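## Task

A part rests loose on the upturned palm of the left hand. Rotate it inside that hand until its orientation relative to the hand matches the two goal pictures. Only the left hand may be used: its wrist camera, camera post and the arm's last link belong to it, and the right arm and hand must never touch it. The task fails if the part contacts anything else or leaves the hand. To finish, let the part settle and stay still briefly on the palm or fingers, clear of the wrist, camera and post. The palm must point straight up, and no motor of that hand may show moving or overload or be building toward a shutdown (a motor already off at the start is excused). Then declare it done. The hand is opened at that point, and the result must still hold with the hand open: nothing counts if only the robot's grip keeps it in place, except the part resting on the open hand.

## Robot and tools

Robot: two six-joint UR-style arms, left_arm (on the +y side) and right_arm, each carrying an identical 16-motor right hand with index, middle, ring and thumb. Bases: left_arm at (+0.010, +0.408, 0), right_arm at (+0.027, -0.371, 0) m.

Scene frame: origin on the table top midway between the arms, +z up, +x out over the table. Reported poses (end_effector_position in m, end_effector_quat_wxyz) and velocities use this frame.

Hand point frame (per arm): +z runs along straightened fingers toward the tips, +x across the palm away from the thumb, +y outward from the palm face (face at y = -0.062 m). So 'palm facing up' means the hand point's +y points along world +z. Knuckles sit at z = -0.017 m, fingertips 0.139 m beyond. A rigid mast near the wrist occupies x +0.05 to +0.10, z -0.16 to -0.11, reaching y = +0.06; it can collide. Only the rubber fingertip caps grip well.

execute_actions(actions): actions is a list of actions; each action is a table of 1 to 15 rows, one row per 1/30 s step; if fewer than 15 rows, the final row repeats to fill 15 steps (0.5 s per action). Empty list returns the state only. Each row is one flat list of 48 numbers, all in [-1, 1]: 24 for left_arm then 24 for right_arm, each block ordered dx, dy, dz, rx, ry, rz, index_mcp, index_abd, index_pip, index_dip, middle_mcp, middle_abd, middle_pip, middle_dip, ring_mcp, ring_abd, ring_pip, ring_dip, thumb_cmc, thumb_axl, thumb_mcp, thumb_ipl, current_limit, speed. Both blocks are always required.

Pose part (dx..rz): an offset, not a pose, in the hand point's own axes, measured from that hand point's pose at the start of the action (first action of a call: last reported pose). Every row is relative to that same start, not to the previous row. Scale: 1.0 = 0.6 m for dx,dy,dz and 180 degrees for rx,ry,rz, which form a single rotation vector. Per step the command is clipped to 100 mm and 16 degrees from the measured pose; big moves need several actions. All zeros = stay.

Hand part: absolute goal angles, each mapped linearly between the hinge's stops (degrees at +1, at -1; straight value). Fingers: _mcp curls at knuckle toward palm going to -1 (-18, +128; +0.75); _abd swings sideways away from thumb toward -1 (-60, +60; +0.00); _pip (-29, +108; +0.58); _dip (-21, +117; +0.70). Thumb: thumb_cmc toward -1 brings the thumb from beside the palm to in front (-20, +120; +0.71); thumb_axl rolls it (-27, +140; +0.68); thumb_mcp (-69, +109; +0.23) and thumb_ipl (-77, +108; +0.17) bend it, toward +z when thumb_axl is straight, or along the cmc swing when thumb_axl is -0.40. A 0 is a real goal; to keep a hand unchanged resend its hand_goal, hand_current_limit and hand_speed. current_limit: -1 = 0 mA to +1 = 550 mA (floor 11 mA); low caps also slow and weaken fingers. speed: set-point rate (speed+1)/2 of 5.9 rad/s. Initially +0.4 and -0.6; values persist.

move(target, speed, stop_force, blocking): target is one 48-number row as above; its pose part is an offset from the pose in the latest result showing one. Straight-line paths, 0.5 to 10 s, ending together. speed in m/s, 0.002 to 0.5 (default 0.25), rotation up to twice that in rad/s. stop_force in N, 9 to 40, shared by both arms; an arm halts when its wrist sensor feels that much extra push, then backs off two steps; only reliable with slow, non-rotating moves, and not allowed before 0.2 s or with blocking=false. Omit it when pulling away from a contact. blocking=false returns after 0.5 s; then use wait or stop before other motion. Result adds a 'move:' line: done, off_target, moving, held, contact or fault, plus limits=paced (pose clipped) or limits=held (steps blocked), and distances to targets.



Results: per-arm pose and velocity, joint positions and torques, Wrist force and Wrist torque in the hand point's axes (noisy, offset up to 4 N, saturating near 50 N), 'Hand target' lines, 'pose unreachable' if the clearance check altered a command, and per-motor hand_goal, hand_measured, hand_current_ma (positive pushes toward -1), hand_state (moving, goal, blocked, overload), hand_current_limit, hand_speed.

Avoid: letting the part leave or touch anything but its hand; the two arms meeting; motor current at 495 mA or more for 5 s (shutdown for 10 s); torque faults (wrist joints 24.6 N m, others 132 N m) or 150 N contact forces, which stop an arm for 10 s; pressing stiffly into solid objects; knocking things off the table; motor heating (warning at 70 °C, brakes at 85 °C). After a HAND FAULT line, remaining motion calls in that reply are skipped. Loose objects may occasionally be nudged by outside pushes.

Each tool is called after "Request:" in YAML: its name, and indented under it one key for each argument.

Reference images:

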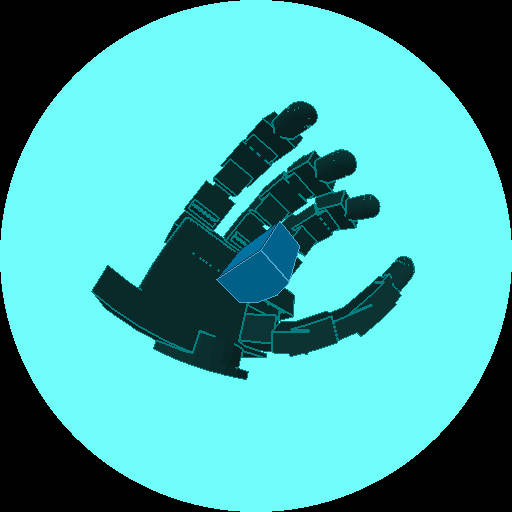

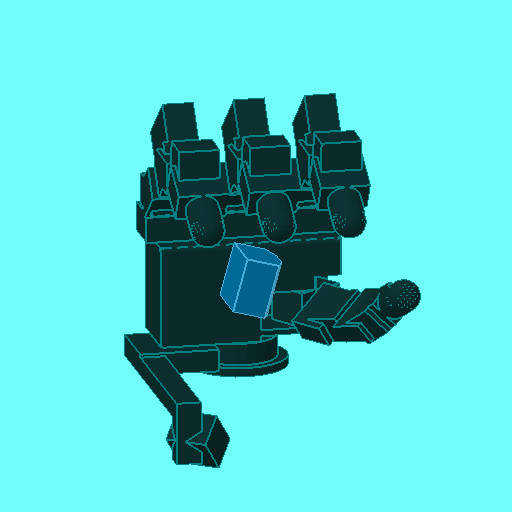

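## Session

Request:
execute_actions:
  actions: []

Request:
zoom_image:
  camera: "cam_left_wrist"
  region: [150,150,500,500]

Scene clock: 0.00 s.
left_arm: end_effector_position=(+0.4921, +0.0513, +0.4273) hand_goal=(+0.046, +0.000, -0.008, +0.280, +0.046, +0.000, -0.008, +0.280, +0.046, +0.000, -0.008, +0.280, -0.104, +0.266, +0.032, -0.018) hand_measured=(+0.058, +0.000, -0.006, +0.282, +0.062, +0.000, -0.006, +0.282, +0.058, +0.000, -0.006, +0.282, -0.092, +0.270, +0.034, -0.016) hand_current_ma=(+76, +0, +13, +12, +82, +0, +12, +12, +75, +0, +12, +12, +63, +23, +11, +12) hand_state=(goal, goal, goal, goal, goal, goal, goal, goal, goal, goal, goal, goal, goal, goal, goal, goal) hand_current_limit=0.40 hand_speed=-0.60 end_effector_quat_wxyz=(+0.670, +0.602, +0.327, +0.286) end_effector_velocity=(+0.001, +0.001, +0.000) end_effector_angular_velocity=(+0.000, -0.000, +0.003) | right_arm: end_effector_position=(+0.2828, -0.7110, +0.2290) hand_goal=(+0.754, +0.000, +0.576, +0.696, +0.754, +0.000, +0.576, +0.696, +0.754, +0.000, +0.576, +0.696, +0.714, +0.678, +0.226, +0.168) hand_measured=(+0.754, +0.000, +0.576, +0.696, +0.754, +0.000, +0.576, +0.696, +0.754, +0.000, +0.576, +0.696, +0.714, +0.678, +0.226, +0.168) hand_current_ma=(+0, +0, +0, +0, +0, +0, +0, +0, +0, +0, +0, +0, +0, +0, +0, +0) hand_state=(goal, goal, goal, goal, goal, goal, goal, goal, goal, goal, goal, goal, goal, goal, goal, goal) hand_current_limit=0.40 hand_speed=-0.60 end_effector_quat_wxyz=(-0.008, +0.930, -0.366, +0.010) end_effector_velocity=(-0.001, -0.000, -0.000) end_effector_angular_velocity=(+0.000, +0.000, -0.002)
Joint positions: left_arm=[-0.773 -1.206  2.219 -4.22  -1.301 -0.077] | right_arm=[-0.868 -1.697  2.019 -1.898 -1.546  1.275]
Joint velocities: left_arm=[ 0.001 -0.    -0.    -0.     0.002  0.   ] | right_arm=[-0.002  0.     0.    -0.001 -0.     0.001]
Joint torques (N m, as the arm reports them, + toward a larger angle): no reading
Wrist force (N, on the end effector, along its own x y z axes, offset not removed): no reading
Wrist torque (N m, same axes, about the end effector's origin, offset not removed): no reading
Hand target (left_arm): +0.492, +0.051, +0.427; +0.670, +0.602, +0.327, +0.286
Hand target (right_arm): +0.283, -0.711, +0.229; -0.008, +0.930, -0.366, +0.010

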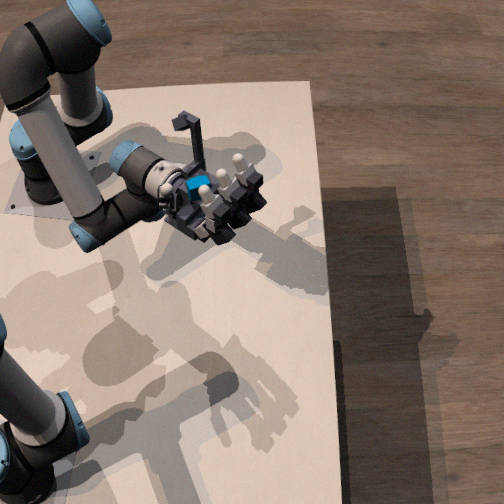

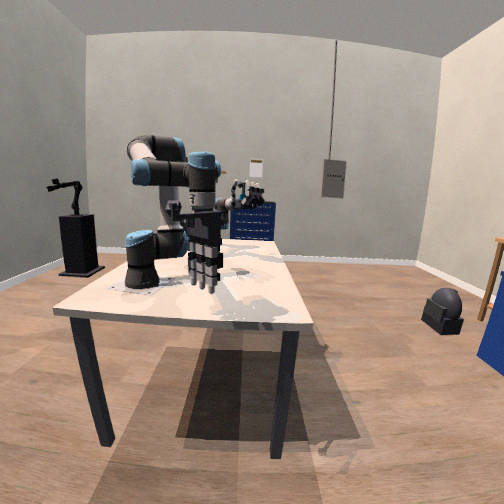

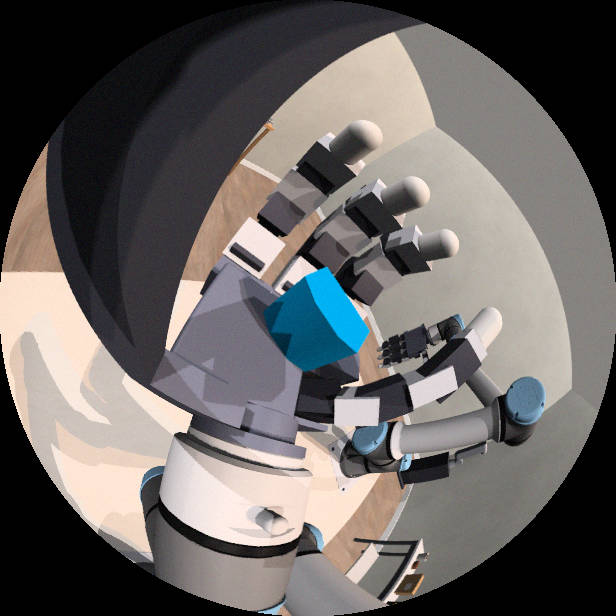

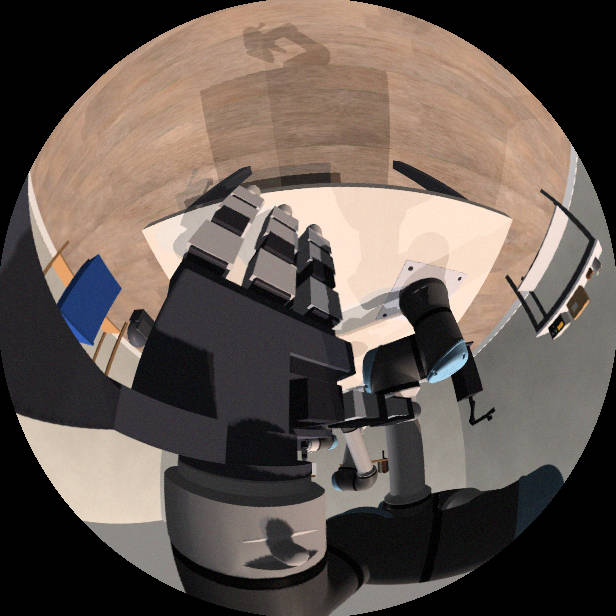

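Region (150, 150, 500, 500) of cam_left_wrist's 616x616 image, scaled by 1.440, with more detail than that image has.

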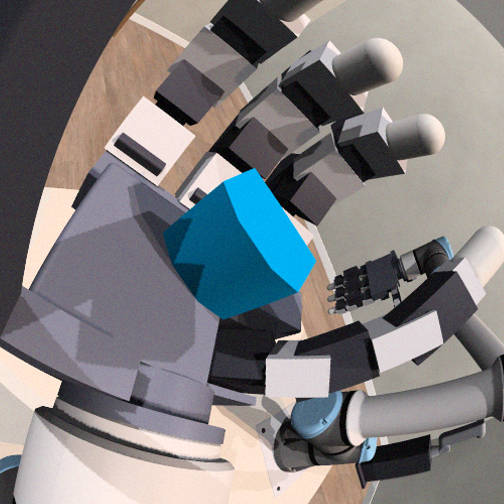

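Request:
zoom_image:
  camera: "cam_high"
  region: [140,130,280,250]

Request:
zoom_image:
  camera: "cam_left_wrist"
  region: [250,250,390,390]

Request:
show_instructions:

Region (140, 130, 280, 250) of cam_high's 504x504 image, scaled by 3.600, with more detail than that image has; it fills the top 432 rows of this view, and the rest is white.

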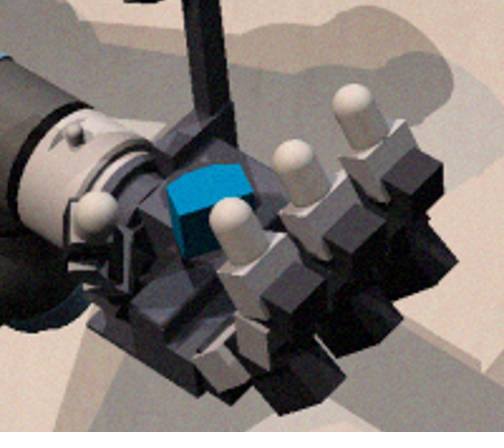

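Region (250, 250, 390, 390) of cam_left_wrist's 616x616 image, scaled by 3.600, with more detail than that image has.

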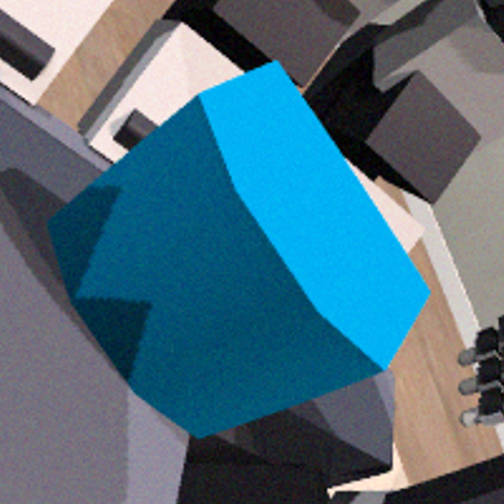

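Reference images for this scene: goal picture from the wrist camera place, goal picture looking into the palm.

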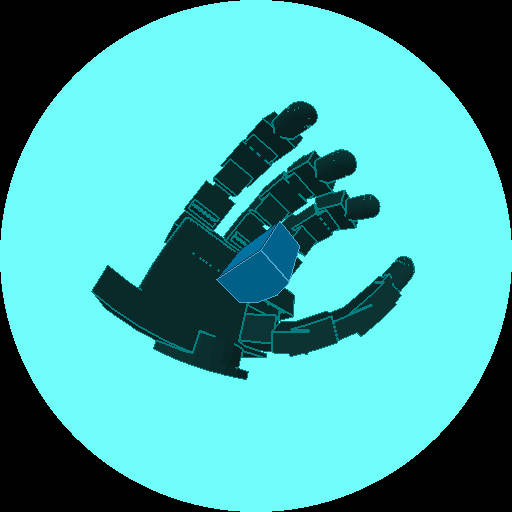

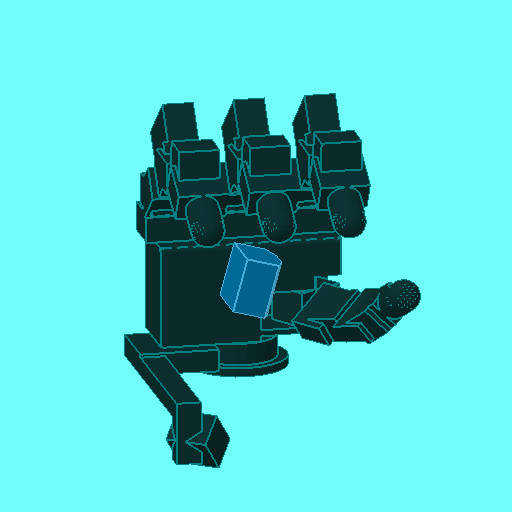

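Request:
move:
  target: [0,0,0,0.03,0,0.03,0.3,0,0.2,0.4,0.75,0.25,-0.88,-0.32,0.3,0,0.2,0.4,-0.6,0.68,0.3,0.17,0.4,-0.4,0,0,0,0,0,0,0.754,0,0.576,0.696,0.754,0,0.576,0.696,0.754,0,0.576,0.696,0.714,0.678,0.226,0.168,0.4,-0.6]
  speed: 0.05

Request:
move:
  target: [0,0,0,0,0,0,0.3,0,0.2,0.4,0.3,0.25,-0.88,-0.32,0.3,0,0.2,0.4,-0.7,0.68,0.1,0.17,0.4,-0.7,0,0,0,0,0,0,0.754,0,0.576,0.696,0.754,0,0.576,0.696,0.754,0,0.576,0.696,0.714,0.678,0.226,0.168,0.4,-0.6]

Request:
zoom_image:
  camera: "cam_high"
  region: [140,130,280,250]

Scene clock: 3.47 s.
left_arm: end_effector_position=(+0.4921, +0.0513, +0.4273) hand_goal=(+0.300, +0.000, +0.200, +0.400, +0.750, +0.250, -0.880, -0.320, +0.300, +0.000, +0.200, +0.400, -0.600, +0.680, +0.300, +0.170) hand_measured=(+0.306, +0.000, +0.200, +0.398, +0.756, +0.248, -0.878, -0.318, +0.306, +0.000, +0.200, +0.398, -0.598, +0.678, +0.298, +0.168) hand_current_ma=(+40, +0, -5, -13, +37, -13, +10, +11, +40, +0, -5, -13, +9, -13, -8, -13) hand_state=(goal, goal, goal, goal, goal, goal, goal, goal, goal, goal, goal, goal, goal, goal, goal, goal) hand_current_limit=0.40 hand_speed=-0.40 end_effector_quat_wxyz=(+0.627, +0.647, +0.311, +0.302) end_effector_velocity=(+0.000, +0.000, +0.001) end_effector_angular_velocity=(+0.006, +0.000, -0.000) | right_arm: end_effector_position=(+0.2828, -0.7110, +0.2290) hand_goal=(+0.754, +0.000, +0.576, +0.696, +0.754, +0.000, +0.576, +0.696, +0.754, +0.000, +0.576, +0.696, +0.714, +0.678, +0.226, +0.168) hand_measured=(+0.754, +0.000, +0.576, +0.696, +0.754, +0.000, +0.576, +0.696, +0.754, +0.000, +0.576, +0.696, +0.714, +0.678, +0.222, +0.168) hand_current_ma=(-5, +0, +4, +0, -5, +0, +4, +0, -5, +0, +4, +0, +1, -4, -25, -2) hand_state=(goal, goal, goal, goal, goal, goal, goal, goal, goal, goal, goal, goal, goal, goal, goal, goal) hand_current_limit=0.40 hand_speed=-0.60 end_effector_quat_wxyz=(-0.008, +0.930, -0.366, +0.010) end_effector_velocity=(-0.000, -0.000, +0.000) end_effector_angular_velocity=(+0.001, +0.000, -0.002)
Joint positions: left_arm=[-0.753 -1.292  2.253 -4.07  -1.324 -0.008] | right_arm=[-0.868 -1.697  2.019 -1.898 -1.546  1.275]
Joint velocities: left_arm=[ 0.002 -0.005  0.001  0.009 -0.003  0.004] | right_arm=[-0.001  0.    -0.     0.001 -0.     0.001]
Joint torques (N m, as the arm reports them, + toward a larger angle): left_arm=[ 11.28 -35.84  -4.83  -1.16  -2.48   1.77] | right_arm=[  0.29 -18.41 -22.43  -2.74   0.03  -0.16]
Wrist force (N, on the end effector, along its own x y z axes, offset not removed): left_arm=[-4.9 1.1 -0.3] | right_arm=[-2.0 4.0 1.4]
Wrist torque (N m, same axes, about the end effector's origin, offset not removed): left_arm=[0.50 0.62 -0.44] | right_arm=[0.41 0.28 -0.32]
Hand target (left_arm): +0.492, +0.051, +0.427; +0.627, +0.647, +0.311, +0.302
Hand target (right_arm): +0.283, -0.711, +0.229; -0.008, +0.930, -0.366, +0.010
Off the commanded pose (left_arm): 0.000 m, 0 deg.
Off the commanded pose (right_arm): 0.000 m, 0 deg.
move: done
camera_calibration (this result's frames):
cam_left_wrist: T_world_to_cam=[[-0.319896, -0.682748, 0.656903, -0.0317521], [-0.912912, 0.0366146, -0.406512, 0.571441], [0.253493, -0.729736, -0.635002, 0.312898], [0, 0, 0, 1]] pos_world=[0.4322, 0.185731, 0.451846]
cam_right_wrist: T_world_to_cam=[[-0.999002, 0.0369048, -0.0251757, 0.357136], [0.00367658, 0.629546, 0.776955, 0.207536], [0.0445226, 0.776087, -0.629053, 0.794837], [0, 0, 0, 1]] pos_world=[0.320628, -0.760696, 0.347739]

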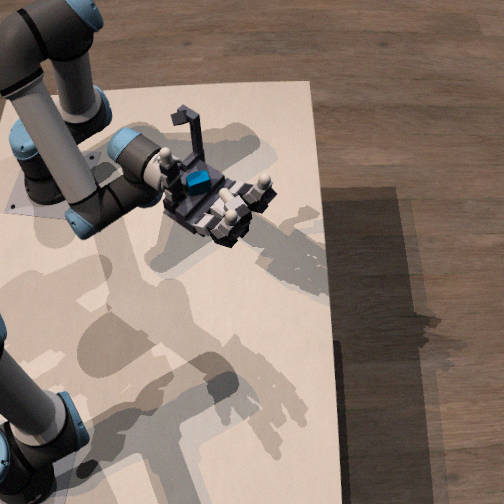

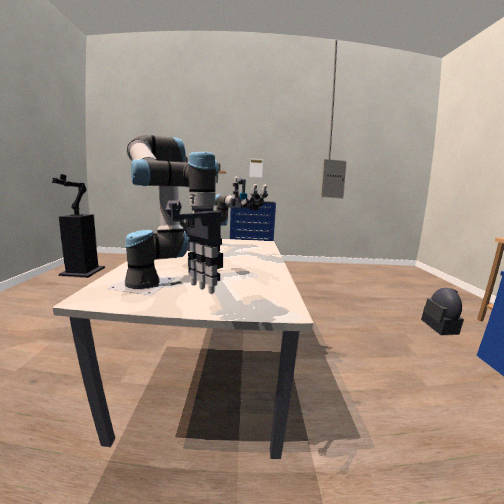

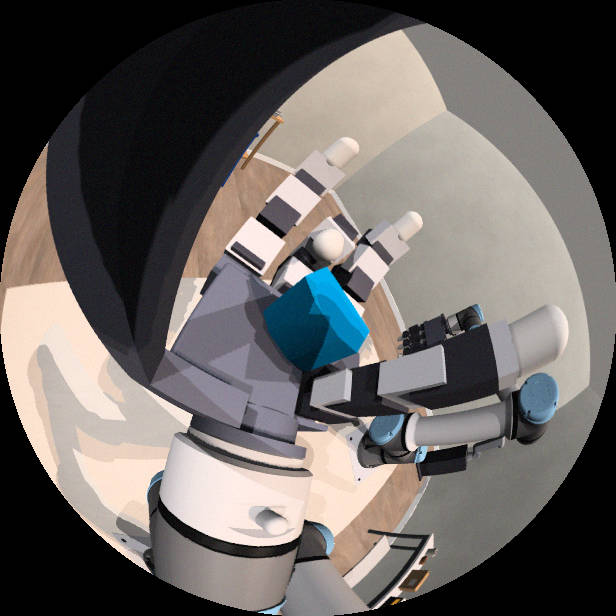

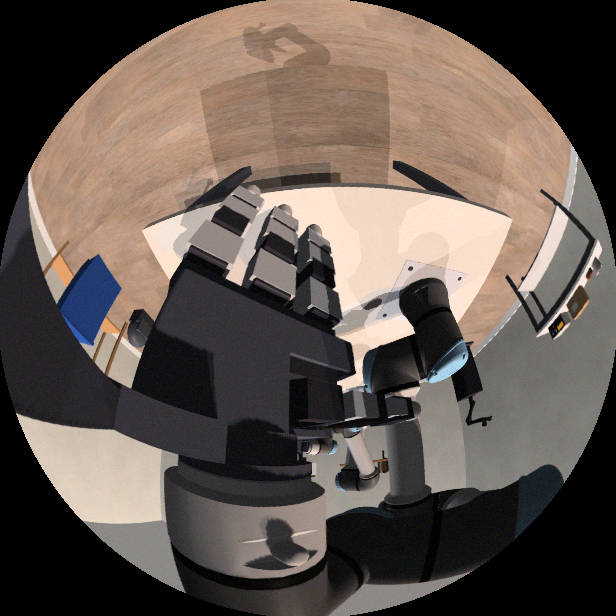

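Scene clock: 4.40 s.
left_arm: end_effector_position=(+0.4921, +0.0514, +0.4273) hand_goal=(+0.300, +0.000, +0.200, +0.400, +0.300, +0.250, -0.880, -0.320, +0.300, +0.000, +0.200, +0.400, -0.700, +0.680, +0.100, +0.170) hand_measured=(+0.306, +0.000, +0.200, +0.398, +0.316, +0.248, -0.880, -0.318, +0.306, +0.000, +0.200, +0.398, -0.698, +0.678, +0.100, +0.168) hand_current_ma=(+40, +0, -5, -13, +91, -13, +4, +11, +40, +0, -5, -13, +6, -13, +5, -13) hand_state=(goal, goal, goal, goal, goal, goal, goal, goal, goal, goal, goal, goal, goal, goal, goal, goal) hand_current_limit=0.40 hand_speed=-0.70 end_effector_quat_wxyz=(+0.627, +0.647, +0.311, +0.302) end_effector_velocity=(-0.000, +0.000, +0.001) end_effector_angular_velocity=(-0.001, -0.002, +0.000) | right_arm: end_effector_position=(+0.2828, -0.7110, +0.2290) hand_goal=(+0.754, +0.000, +0.576, +0.696, +0.754, +0.000, +0.576, +0.696, +0.754, +0.000, +0.576, +0.696, +0.714, +0.678, +0.226, +0.168) hand_measured=(+0.754, +0.000, +0.576, +0.696, +0.754, +0.000, +0.576, +0.696, +0.754, +0.000, +0.576, +0.696, +0.714, +0.678, +0.222, +0.168) hand_current_ma=(-5, +0, +4, +0, -5, +0, +4, +0, -5, +0, +4, +0, +1, -4, -25, -2) hand_state=(goal, goal, goal, goal, goal, goal, goal, goal, goal, goal, goal, goal, goal, goal, goal, goal) hand_current_limit=0.40 hand_speed=-0.60 end_effector_quat_wxyz=(-0.008, +0.930, -0.366, +0.010) end_effector_velocity=(+0.000, +0.001, +0.000) end_effector_angular_velocity=(-0.001, -0.000, +0.002)
Joint positions: left_arm=[-0.753 -1.292  2.253 -4.07  -1.324 -0.008] | right_arm=[-0.868 -1.697  2.019 -1.898 -1.546  1.275]
Joint velocities: left_arm=[ 0.    -0.001 -0.001 -0.     0.     0.   ] | right_arm=[ 0.002 -0.001  0.     0.    -0.     0.   ]
Joint torques (N m, as the arm reports them, + toward a larger angle): left_arm=[  1.68 -16.89 -18.45  -3.73  -0.49  -1.88] | right_arm=[ -0.79 -17.49 -22.01  -2.72   0.17  -0.16]
Wrist force (N, on the end effector, along its own x y z axes, offset not removed): left_arm=[-4.9 0.1 2.7] | right_arm=[-2.4 1.7 1.4]
Wrist torque (N m, same axes, about the end effector's origin, offset not removed): left_arm=[0.08 0.39 -0.44] | right_arm=[-0.25 0.20 -0.37]
Hand target (left_arm): +0.492, +0.051, +0.427; +0.627, +0.647, +0.311, +0.302
Hand target (right_arm): +0.283, -0.711, +0.229; -0.008, +0.930, -0.366, +0.010
Off the commanded pose (left_arm): 0.000 m, 0 deg.
Off the commanded pose (right_arm): 0.000 m, 0 deg.
move: done
camera_calibration (this result's frames):
cam_left_wrist: T_world_to_cam=[[-0.319886, -0.682766, 0.656889, -0.0317313], [-0.91292, 0.03663, -0.406492, 0.571429], [0.253477, -0.729718, -0.635028, 0.312916], [0, 0, 0, 1]] pos_world=[0.432201, 0.185744, 0.451836]
cam_right_wrist: T_world_to_cam=[[-0.999002, 0.0369048, -0.0251758, 0.357136], [0.00367644, 0.629546, 0.776955, 0.207536], [0.0445227, 0.776086, -0.629053, 0.794837], [0, 0, 0, 1]] pos_world=[0.320628, -0.760696, 0.347739]

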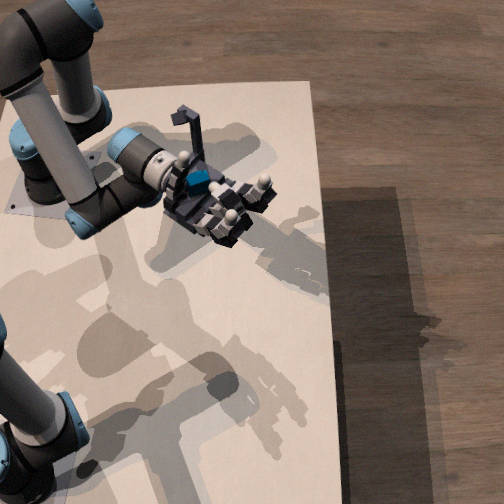

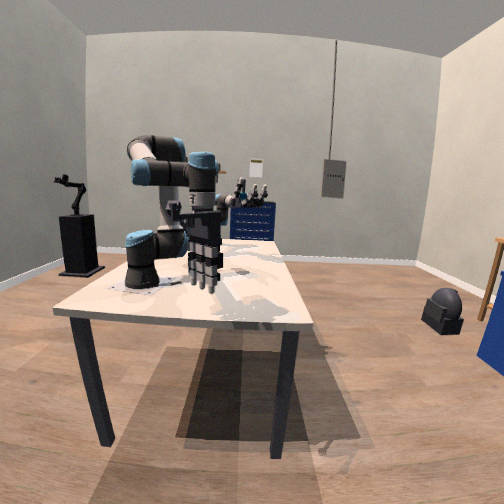

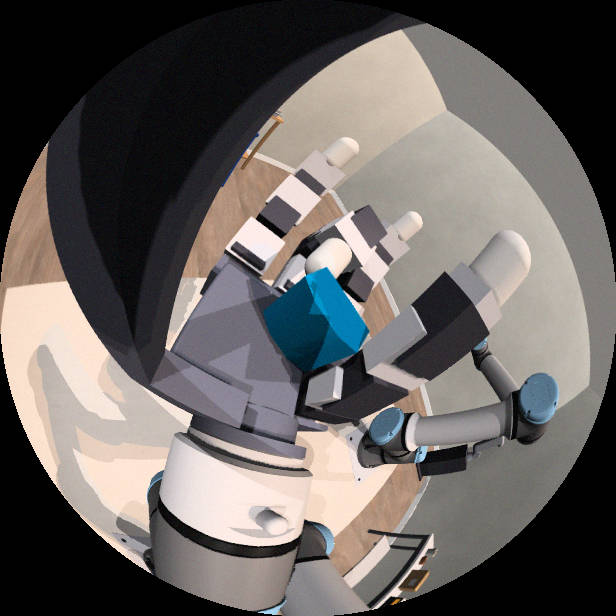

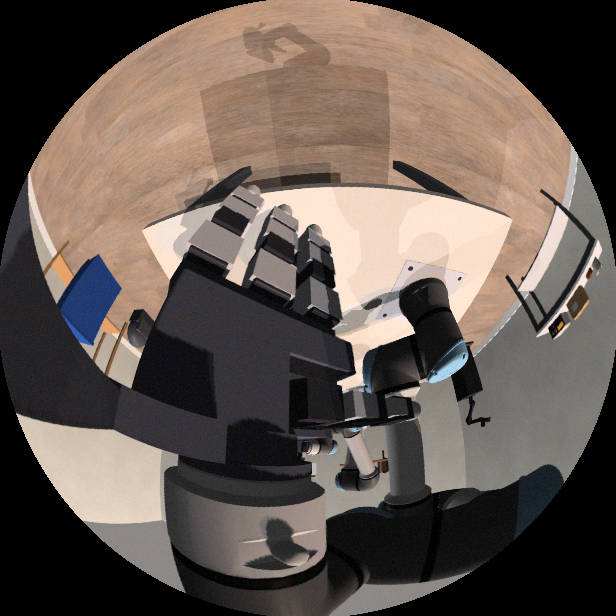

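Region (140, 130, 280, 250) of cam_high's 504x504 image, scaled by 3.600, with more detail than that image has; it fills the top 432 rows of this view, and the rest is white.

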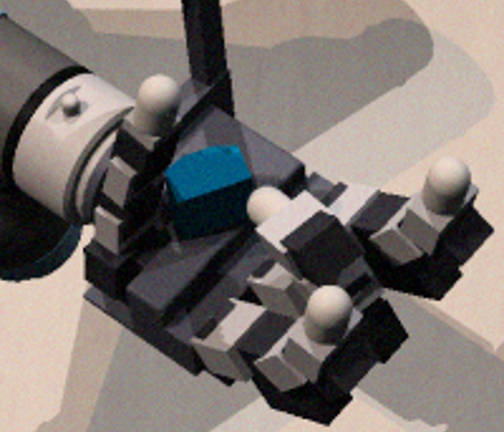

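Request:
move:
  target: [0,0,0,0.1,0,0,0.0,0,0.2,0.4,0.22,0.17,-0.88,-0.32,0.0,0,0.2,0.4,-0.7,0.68,0.1,0.17,0.4,-0.7,0,0,0,0,0,0,0.754,0,0.576,0.696,0.754,0,0.576,0.696,0.754,0,0.576,0.696,0.714,0.678,0.226,0.168,0.4,-0.6]
  speed: 0.1

Request:
zoom_image:
  camera: "cam_high"
  region: [140,130,280,250]

Scene clock: 6.50 s.
left_arm: end_effector_position=(+0.4921, +0.0514, +0.4273) hand_goal=(+0.000, +0.000, +0.200, +0.400, +0.220, +0.170, -0.880, -0.320, +0.000, +0.000, +0.200, +0.400, -0.700, +0.680, +0.100, +0.170) hand_measured=(+0.016, +0.000, +0.200, +0.398, +0.236, +0.172, -0.880, -0.318, +0.016, +0.000, +0.200, +0.398, -0.698, +0.678, +0.100, +0.168) hand_current_ma=(+96, +0, -4, -13, +85, +15, +3, +10, +96, +0, -3, -13, +6, -13, -6, -13) hand_state=(goal, goal, goal, goal, goal, goal, goal, goal, goal, goal, goal, goal, goal, goal, goal, goal) hand_current_limit=0.40 hand_speed=-0.70 end_effector_quat_wxyz=(+0.519, +0.737, +0.354, +0.249) end_effector_velocity=(+0.000, +0.000, -0.000) end_effector_angular_velocity=(+0.005, +0.005, -0.000) | right_arm: end_effector_position=(+0.2828, -0.7110, +0.2290) hand_goal=(+0.754, +0.000, +0.576, +0.696, +0.754, +0.000, +0.576, +0.696, +0.754, +0.000, +0.576, +0.696, +0.714, +0.678, +0.226, +0.168) hand_measured=(+0.754, +0.000, +0.576, +0.696, +0.754, +0.000, +0.576, +0.696, +0.754, +0.000, +0.576, +0.696, +0.714, +0.678, +0.222, +0.168) hand_current_ma=(-5, +0, +4, +0, -5, +0, +4, +0, -5, +0, +4, +0, +1, -4, -25, -2) hand_state=(goal, goal, goal, goal, goal, goal, goal, goal, goal, goal, goal, goal, goal, goal, goal, goal) hand_current_limit=0.40 hand_speed=-0.60 end_effector_quat_wxyz=(-0.008, +0.930, -0.366, +0.010) end_effector_velocity=(-0.000, -0.000, -0.001) end_effector_angular_velocity=(+0.002, +0.001, +0.000)
Joint positions: left_arm=[-0.763 -1.572  2.283 -3.498 -1.33  -0.088] | right_arm=[-0.868 -1.697  2.019 -1.898 -1.546  1.275]
Joint velocities: left_arm=[ 0.    -0.005 -0.001  0.013 -0.001 -0.001] | right_arm=[-0.001  0.001 -0.     0.001  0.    -0.001]
Joint torques (N m, as the arm reports them, + toward a larger angle): left_arm=[ -8.3  -30.1  -31.99  -1.87  -2.08  -1.97] | right_arm=[ -0.15 -18.23 -22.21  -2.75   0.24  -0.02]
Wrist force (N, on the end effector, along its own x y z axes, offset not removed): left_arm=[-2.6 -0.9 1.5] | right_arm=[1.2 -4.2 1.1]
Wrist torque (N m, same axes, about the end effector's origin, offset not removed): left_arm=[0.23 0.14 -0.15] | right_arm=[-0.82 -0.17 -0.18]
Hand target (left_arm): +0.492, +0.051, +0.427; +0.518, +0.737, +0.354, +0.249
Hand target (right_arm): +0.283, -0.711, +0.229; -0.008, +0.930, -0.366, +0.010
Off the commanded pose (left_arm): 0.000 m, 0 deg.
Off the commanded pose (right_arm): 0.000 m, 0 deg.
move: done
camera_calibration (this result's frames):
cam_left_wrist: T_world_to_cam=[[-0.168391, -0.803995, 0.570295, -0.0630596], [-0.982818, 0.0925789, -0.159679, 0.497491], [0.0755841, -0.587385, -0.80577, 0.466122], [0, 0, 0, 1]] pos_world=[0.443093, 0.177037, 0.490989]
cam_right_wrist: T_world_to_cam=[[-0.999002, 0.0369049, -0.0251759, 0.357136], [0.00367644, 0.629546, 0.776955, 0.207536], [0.0445228, 0.776086, -0.629053, 0.794837], [0, 0, 0, 1]] pos_world=[0.320628, -0.760696, 0.347739]

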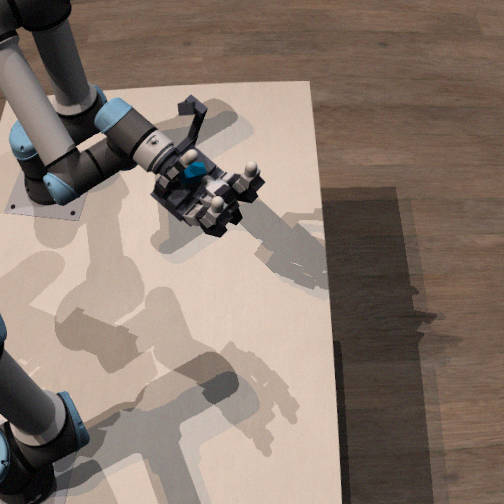

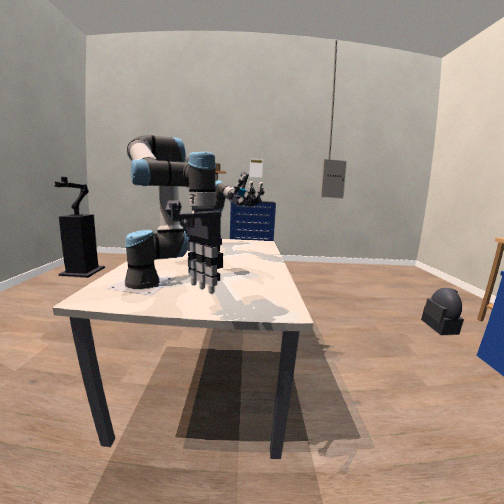

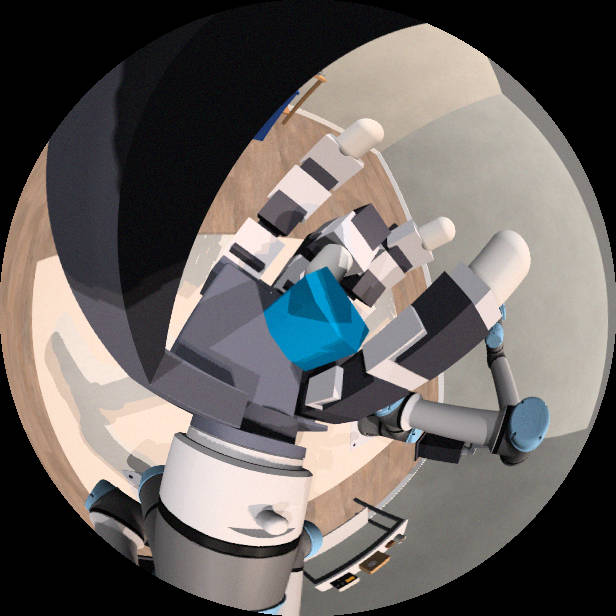

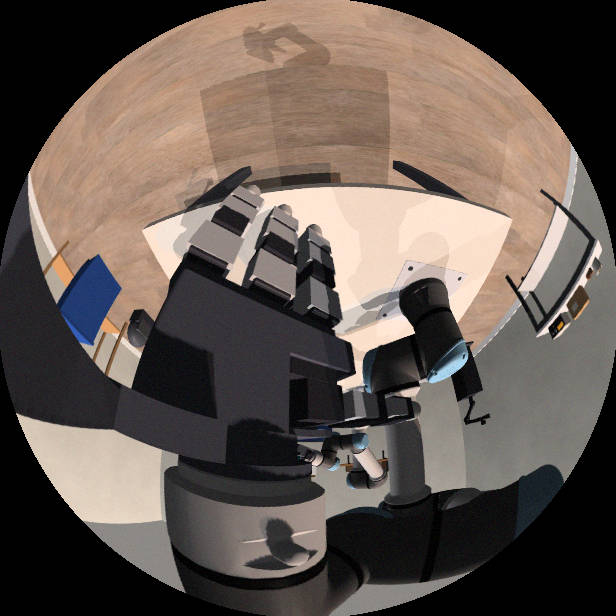

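Region (140, 130, 280, 250) of cam_high's 504x504 image, scaled by 3.600, with more detail than that image has; it fills the top 432 rows of this view, and the rest is white.

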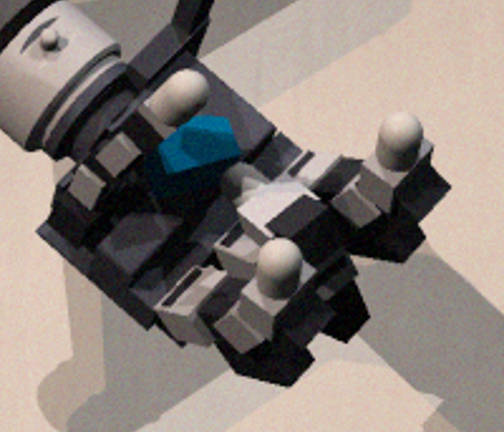

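Request:
move:
  target: [0,0,0,0,0,0,0.0,0,0.2,0.4,-0.08,0.22,-0.88,-0.1,0.0,0,0.2,0.4,-0.5,0.68,0.3,0.17,0.4,-0.85,0,0,0,0,0,0,0.754,0,0.576,0.696,0.754,0,0.576,0.696,0.754,0,0.576,0.696,0.714,0.678,0.226,0.168,0.4,-0.6]

Request:
zoom_image:
  camera: "cam_high"
  region: [140,130,280,250]

Scene clock: 7.93 s.
left_arm: end_effector_position=(+0.4921, +0.0514, +0.4273) hand_goal=(+0.000, +0.000, +0.200, +0.400, -0.080, +0.220, -0.880, -0.100, +0.000, +0.000, +0.200, +0.400, -0.500, +0.680, +0.300, +0.170) hand_measured=(+0.016, +0.000, +0.200, +0.398, -0.058, +0.218, -0.880, -0.102, +0.016, +0.000, +0.200, +0.398, -0.502, +0.678, +0.296, +0.168) hand_current_ma=(+96, +0, -4, -13, +115, -10, -2, -17, +96, +0, -3, -13, -6, -13, -33, -13) hand_state=(goal, goal, goal, goal, blocked, goal, goal, goal, goal, goal, goal, goal, goal, goal, goal, goal) hand_current_limit=0.40 hand_speed=-0.85 end_effector_quat_wxyz=(+0.519, +0.737, +0.354, +0.249) end_effector_velocity=(+0.000, +0.000, +0.000) end_effector_angular_velocity=(-0.001, +0.000, +0.000) | right_arm: end_effector_position=(+0.2828, -0.7110, +0.2290) hand_goal=(+0.754, +0.000, +0.576, +0.696, +0.754, +0.000, +0.576, +0.696, +0.754, +0.000, +0.576, +0.696, +0.714, +0.678, +0.226, +0.168) hand_measured=(+0.754, +0.000, +0.576, +0.696, +0.754, +0.000, +0.576, +0.696, +0.754, +0.000, +0.576, +0.696, +0.714, +0.678, +0.222, +0.168) hand_current_ma=(-5, +0, +4, +0, -5, +0, +4, +0, -5, +0, +4, +0, +1, -4, -25, -2) hand_state=(goal, goal, goal, goal, goal, goal, goal, goal, goal, goal, goal, goal, goal, goal, goal, goal) hand_current_limit=0.40 hand_speed=-0.60 end_effector_quat_wxyz=(-0.008, +0.930, -0.366, +0.010) end_effector_velocity=(-0.000, -0.001, -0.000) end_effector_angular_velocity=(-0.000, -0.000, +0.000)
Joint positions: left_arm=[-0.763 -1.572  2.283 -3.498 -1.33  -0.088] | right_arm=[-0.868 -1.697  2.019 -1.898 -1.546  1.275]
Joint velocities: left_arm=[ 0.    -0.    -0.    -0.    -0.    -0.001] | right_arm=[-0.001  0.001  0.    -0.001 -0.    -0.001]
Joint torques (N m, as the arm reports them, + toward a larger angle): left_arm=[-4.59 -9.32 -9.01 -4.7  -0.84  1.8 ] | right_arm=[  0.89 -18.18 -20.92  -2.47   0.29  -0.08]
Wrist force (N, on the end effector, along its own x y z axes, offset not removed): left_arm=[-2.6 0.9 1.5] | right_arm=[1.2 -2.8 3.1]
Wrist torque (N m, same axes, about the end effector's origin, offset not removed): left_arm=[0.29 0.26 -0.33] | right_arm=[-0.67 -0.37 -0.10]
Hand target (left_arm): +0.492, +0.051, +0.427; +0.519, +0.737, +0.354, +0.249
Hand target (right_arm): +0.283, -0.711, +0.229; -0.008, +0.930, -0.366, +0.010
Off the commanded pose (left_arm): 0.000 m, 0 deg.
Off the commanded pose (right_arm): 0.000 m, 0 deg.
move: done
camera_calibration (this result's frames):
cam_left_wrist: T_world_to_cam=[[-0.168412, -0.803982, 0.570307, -0.0630642], [-0.982816, 0.0926061, -0.159676, 0.497482], [0.0755624, -0.587398, -0.805763, 0.466129], [0, 0, 0, 1]] pos_world=[0.443091, 0.177031, 0.490991]
cam_right_wrist: T_world_to_cam=[[-0.999002, 0.0369048, -0.0251758, 0.357136], [0.0036765, 0.629546, 0.776955, 0.207536], [0.0445227, 0.776086, -0.629053, 0.794837], [0, 0, 0, 1]] pos_world=[0.320628, -0.760696, 0.347739]

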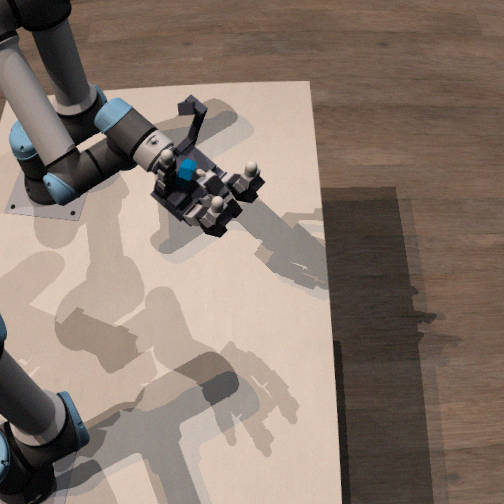

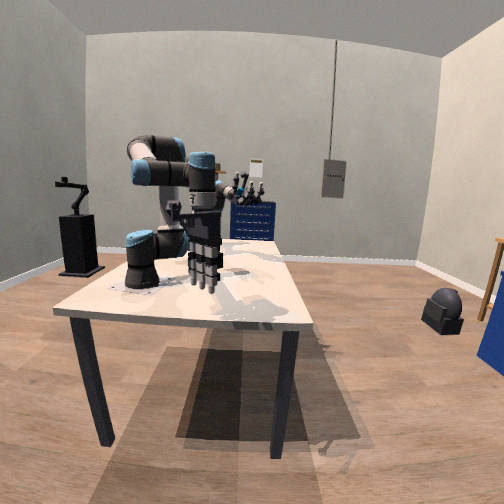

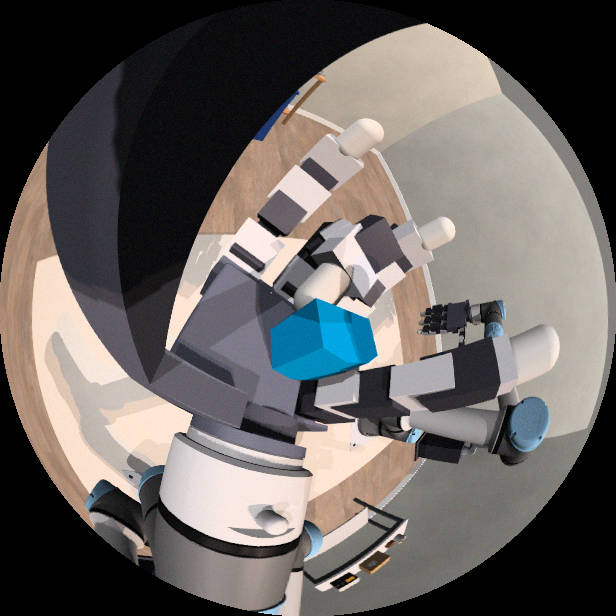

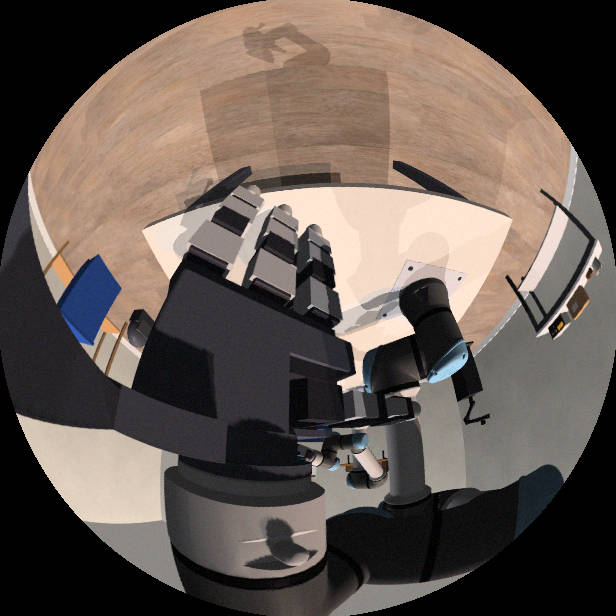

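Region (140, 130, 280, 250) of cam_high's 504x504 image, scaled by 3.600, with more detail than that image has; it fills the top 432 rows of this view, and the rest is white.

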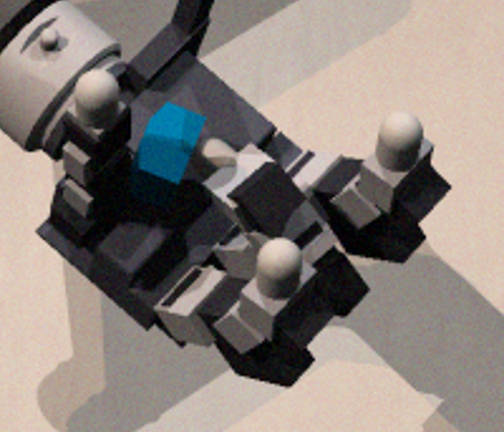

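Request:
move:
  target: [0,0,0,0.04,0,0,0.0,0,0.2,0.4,-0.24,0.22,-0.81,0.03,0.0,0,0.2,0.4,-0.6,0.68,0.1,0.17,0.4,-0.85,0,0,0,0,0,0,0.754,0,0.576,0.696,0.754,0,0.576,0.696,0.754,0,0.576,0.696,0.714,0.678,0.226,0.168,0.4,-0.6]
  speed: 0.1

Request:
zoom_image:
  camera: "cam_high"
  region: [140,120,280,240]

Scene clock: 9.17 s.
left_arm: end_effector_position=(+0.4921, +0.0514, +0.4273) hand_goal=(+0.000, +0.000, +0.200, +0.400, -0.240, +0.220, -0.810, +0.030, +0.000, +0.000, +0.200, +0.400, -0.600, +0.680, +0.100, +0.170) hand_measured=(+0.016, +0.000, +0.200, +0.398, -0.104, +0.260, -0.852, -0.024, +0.016, +0.000, +0.200, +0.398, -0.514, +0.678, +0.106, +0.168) hand_current_ma=(+96, +0, -4, -13, +385, +205, -221, -318, +96, +0, -3, -13, +385, -7, +38, -13) hand_state=(goal, goal, goal, goal, blocked, blocked, blocked, blocked, goal, goal, goal, goal, blocked, goal, goal, goal) hand_current_limit=0.40 hand_speed=-0.85 end_effector_quat_wxyz=(+0.471, +0.768, +0.369, +0.227) end_effector_velocity=(+0.000, +0.000, +0.000) end_effector_angular_velocity=(+0.003, +0.005, +0.001) | right_arm: end_effector_position=(+0.2828, -0.7110, +0.2290) hand_goal=(+0.754, +0.000, +0.576, +0.696, +0.754, +0.000, +0.576, +0.696, +0.754, +0.000, +0.576, +0.696, +0.714, +0.678, +0.226, +0.168) hand_measured=(+0.754, +0.000, +0.576, +0.696, +0.754, +0.000, +0.576, +0.696, +0.754, +0.000, +0.576, +0.696, +0.714, +0.678, +0.222, +0.168) hand_current_ma=(-5, +0, +4, +0, -5, +0, +4, +0, -5, +0, +4, +0, +1, -4, -25, -2) hand_state=(goal, goal, goal, goal, goal, goal, goal, goal, goal, goal, goal, goal, goal, goal, goal, goal) hand_current_limit=0.40 hand_speed=-0.60 end_effector_quat_wxyz=(-0.008, +0.930, -0.366, +0.010) end_effector_velocity=(-0.000, +0.001, -0.001) end_effector_angular_velocity=(+0.003, +0.002, -0.005)
Joint positions: left_arm=[-0.762 -1.663  2.254 -3.249 -1.344 -0.117] | right_arm=[-0.868 -1.697  2.019 -1.898 -1.546  1.275]
Joint velocities: left_arm=[ 0.    -0.004 -0.002  0.012 -0.001 -0.002] | right_arm=[-0.     0.001  0.001  0.001 -0.     0.005]
Joint torques (N m, as the arm reports them, + toward a larger angle): left_arm=[ 10.33 -27.24 -35.18  -2.23  -2.28  -1.61] | right_arm=[ -0.22 -18.57 -22.03  -2.63   0.32  -0.3 ]
Wrist force (N, on the end effector, along its own x y z axes, offset not removed): left_arm=[-2.0 -0.5 0.9] | right_arm=[0.9 -1.3 2.3]
Wrist torque (N m, same axes, about the end effector's origin, offset not removed): left_arm=[0.07 -0.05 -0.38] | right_arm=[-0.16 -0.25 -0.12]
Hand target (left_arm): +0.492, +0.051, +0.427; +0.471, +0.768, +0.369, +0.227
Hand target (right_arm): +0.283, -0.711, +0.229; -0.008, +0.930, -0.366, +0.010
Off the commanded pose (left_arm): 0.000 m, 0 deg.
Off the commanded pose (right_arm): 0.000 m, 0 deg.
move: done
camera_calibration (this result's frames):
cam_left_wrist: T_world_to_cam=[[-0.115089, -0.846663, 0.519534, -0.0654112], [-0.993339, 0.101046, -0.0553767, 0.457652], [-0.00561151, -0.522447, -0.852653, 0.522781], [0, 0, 0, 1]] pos_world=[0.450009, 0.1715, 0.505078]
cam_right_wrist: T_world_to_cam=[[-0.999002, 0.0369049, -0.0251757, 0.357136], [0.00367659, 0.629546, 0.776955, 0.207536], [0.0445227, 0.776087, -0.629053, 0.794837], [0, 0, 0, 1]] pos_world=[0.320628, -0.760696, 0.347739]

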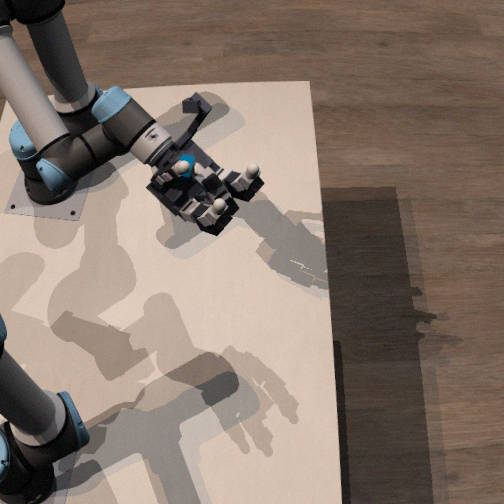

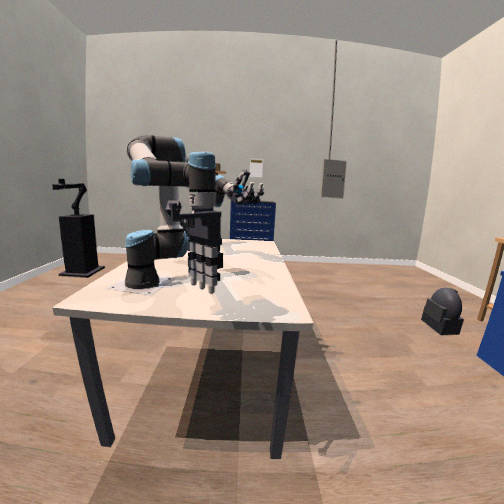

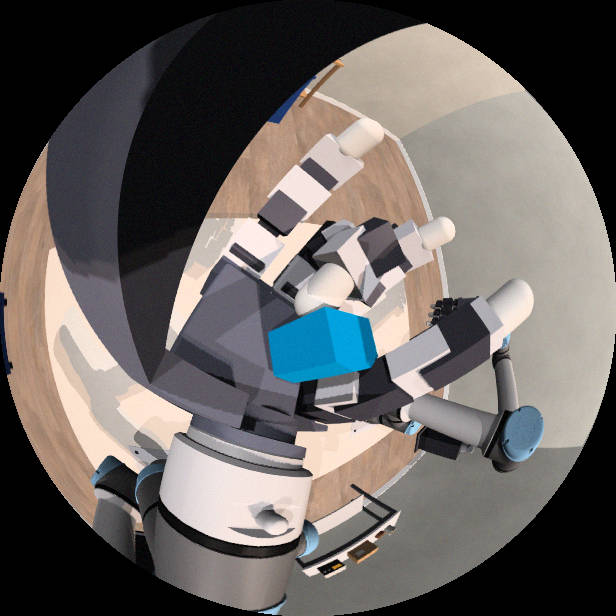

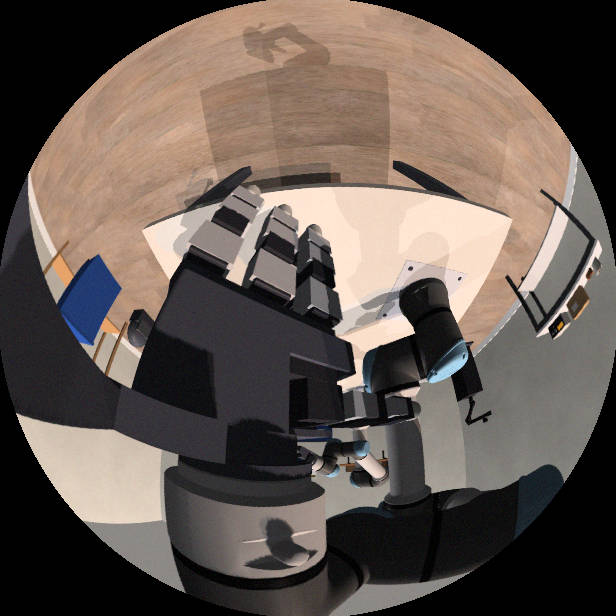

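Region (140, 120, 280, 240) of cam_high's 504x504 image, scaled by 3.600, with more detail than that image has; it fills the top 432 rows of this view, and the rest is white.

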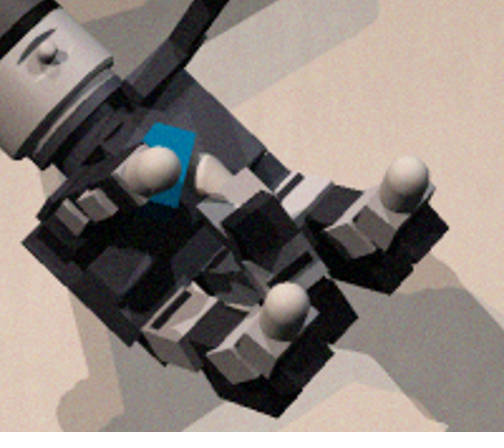

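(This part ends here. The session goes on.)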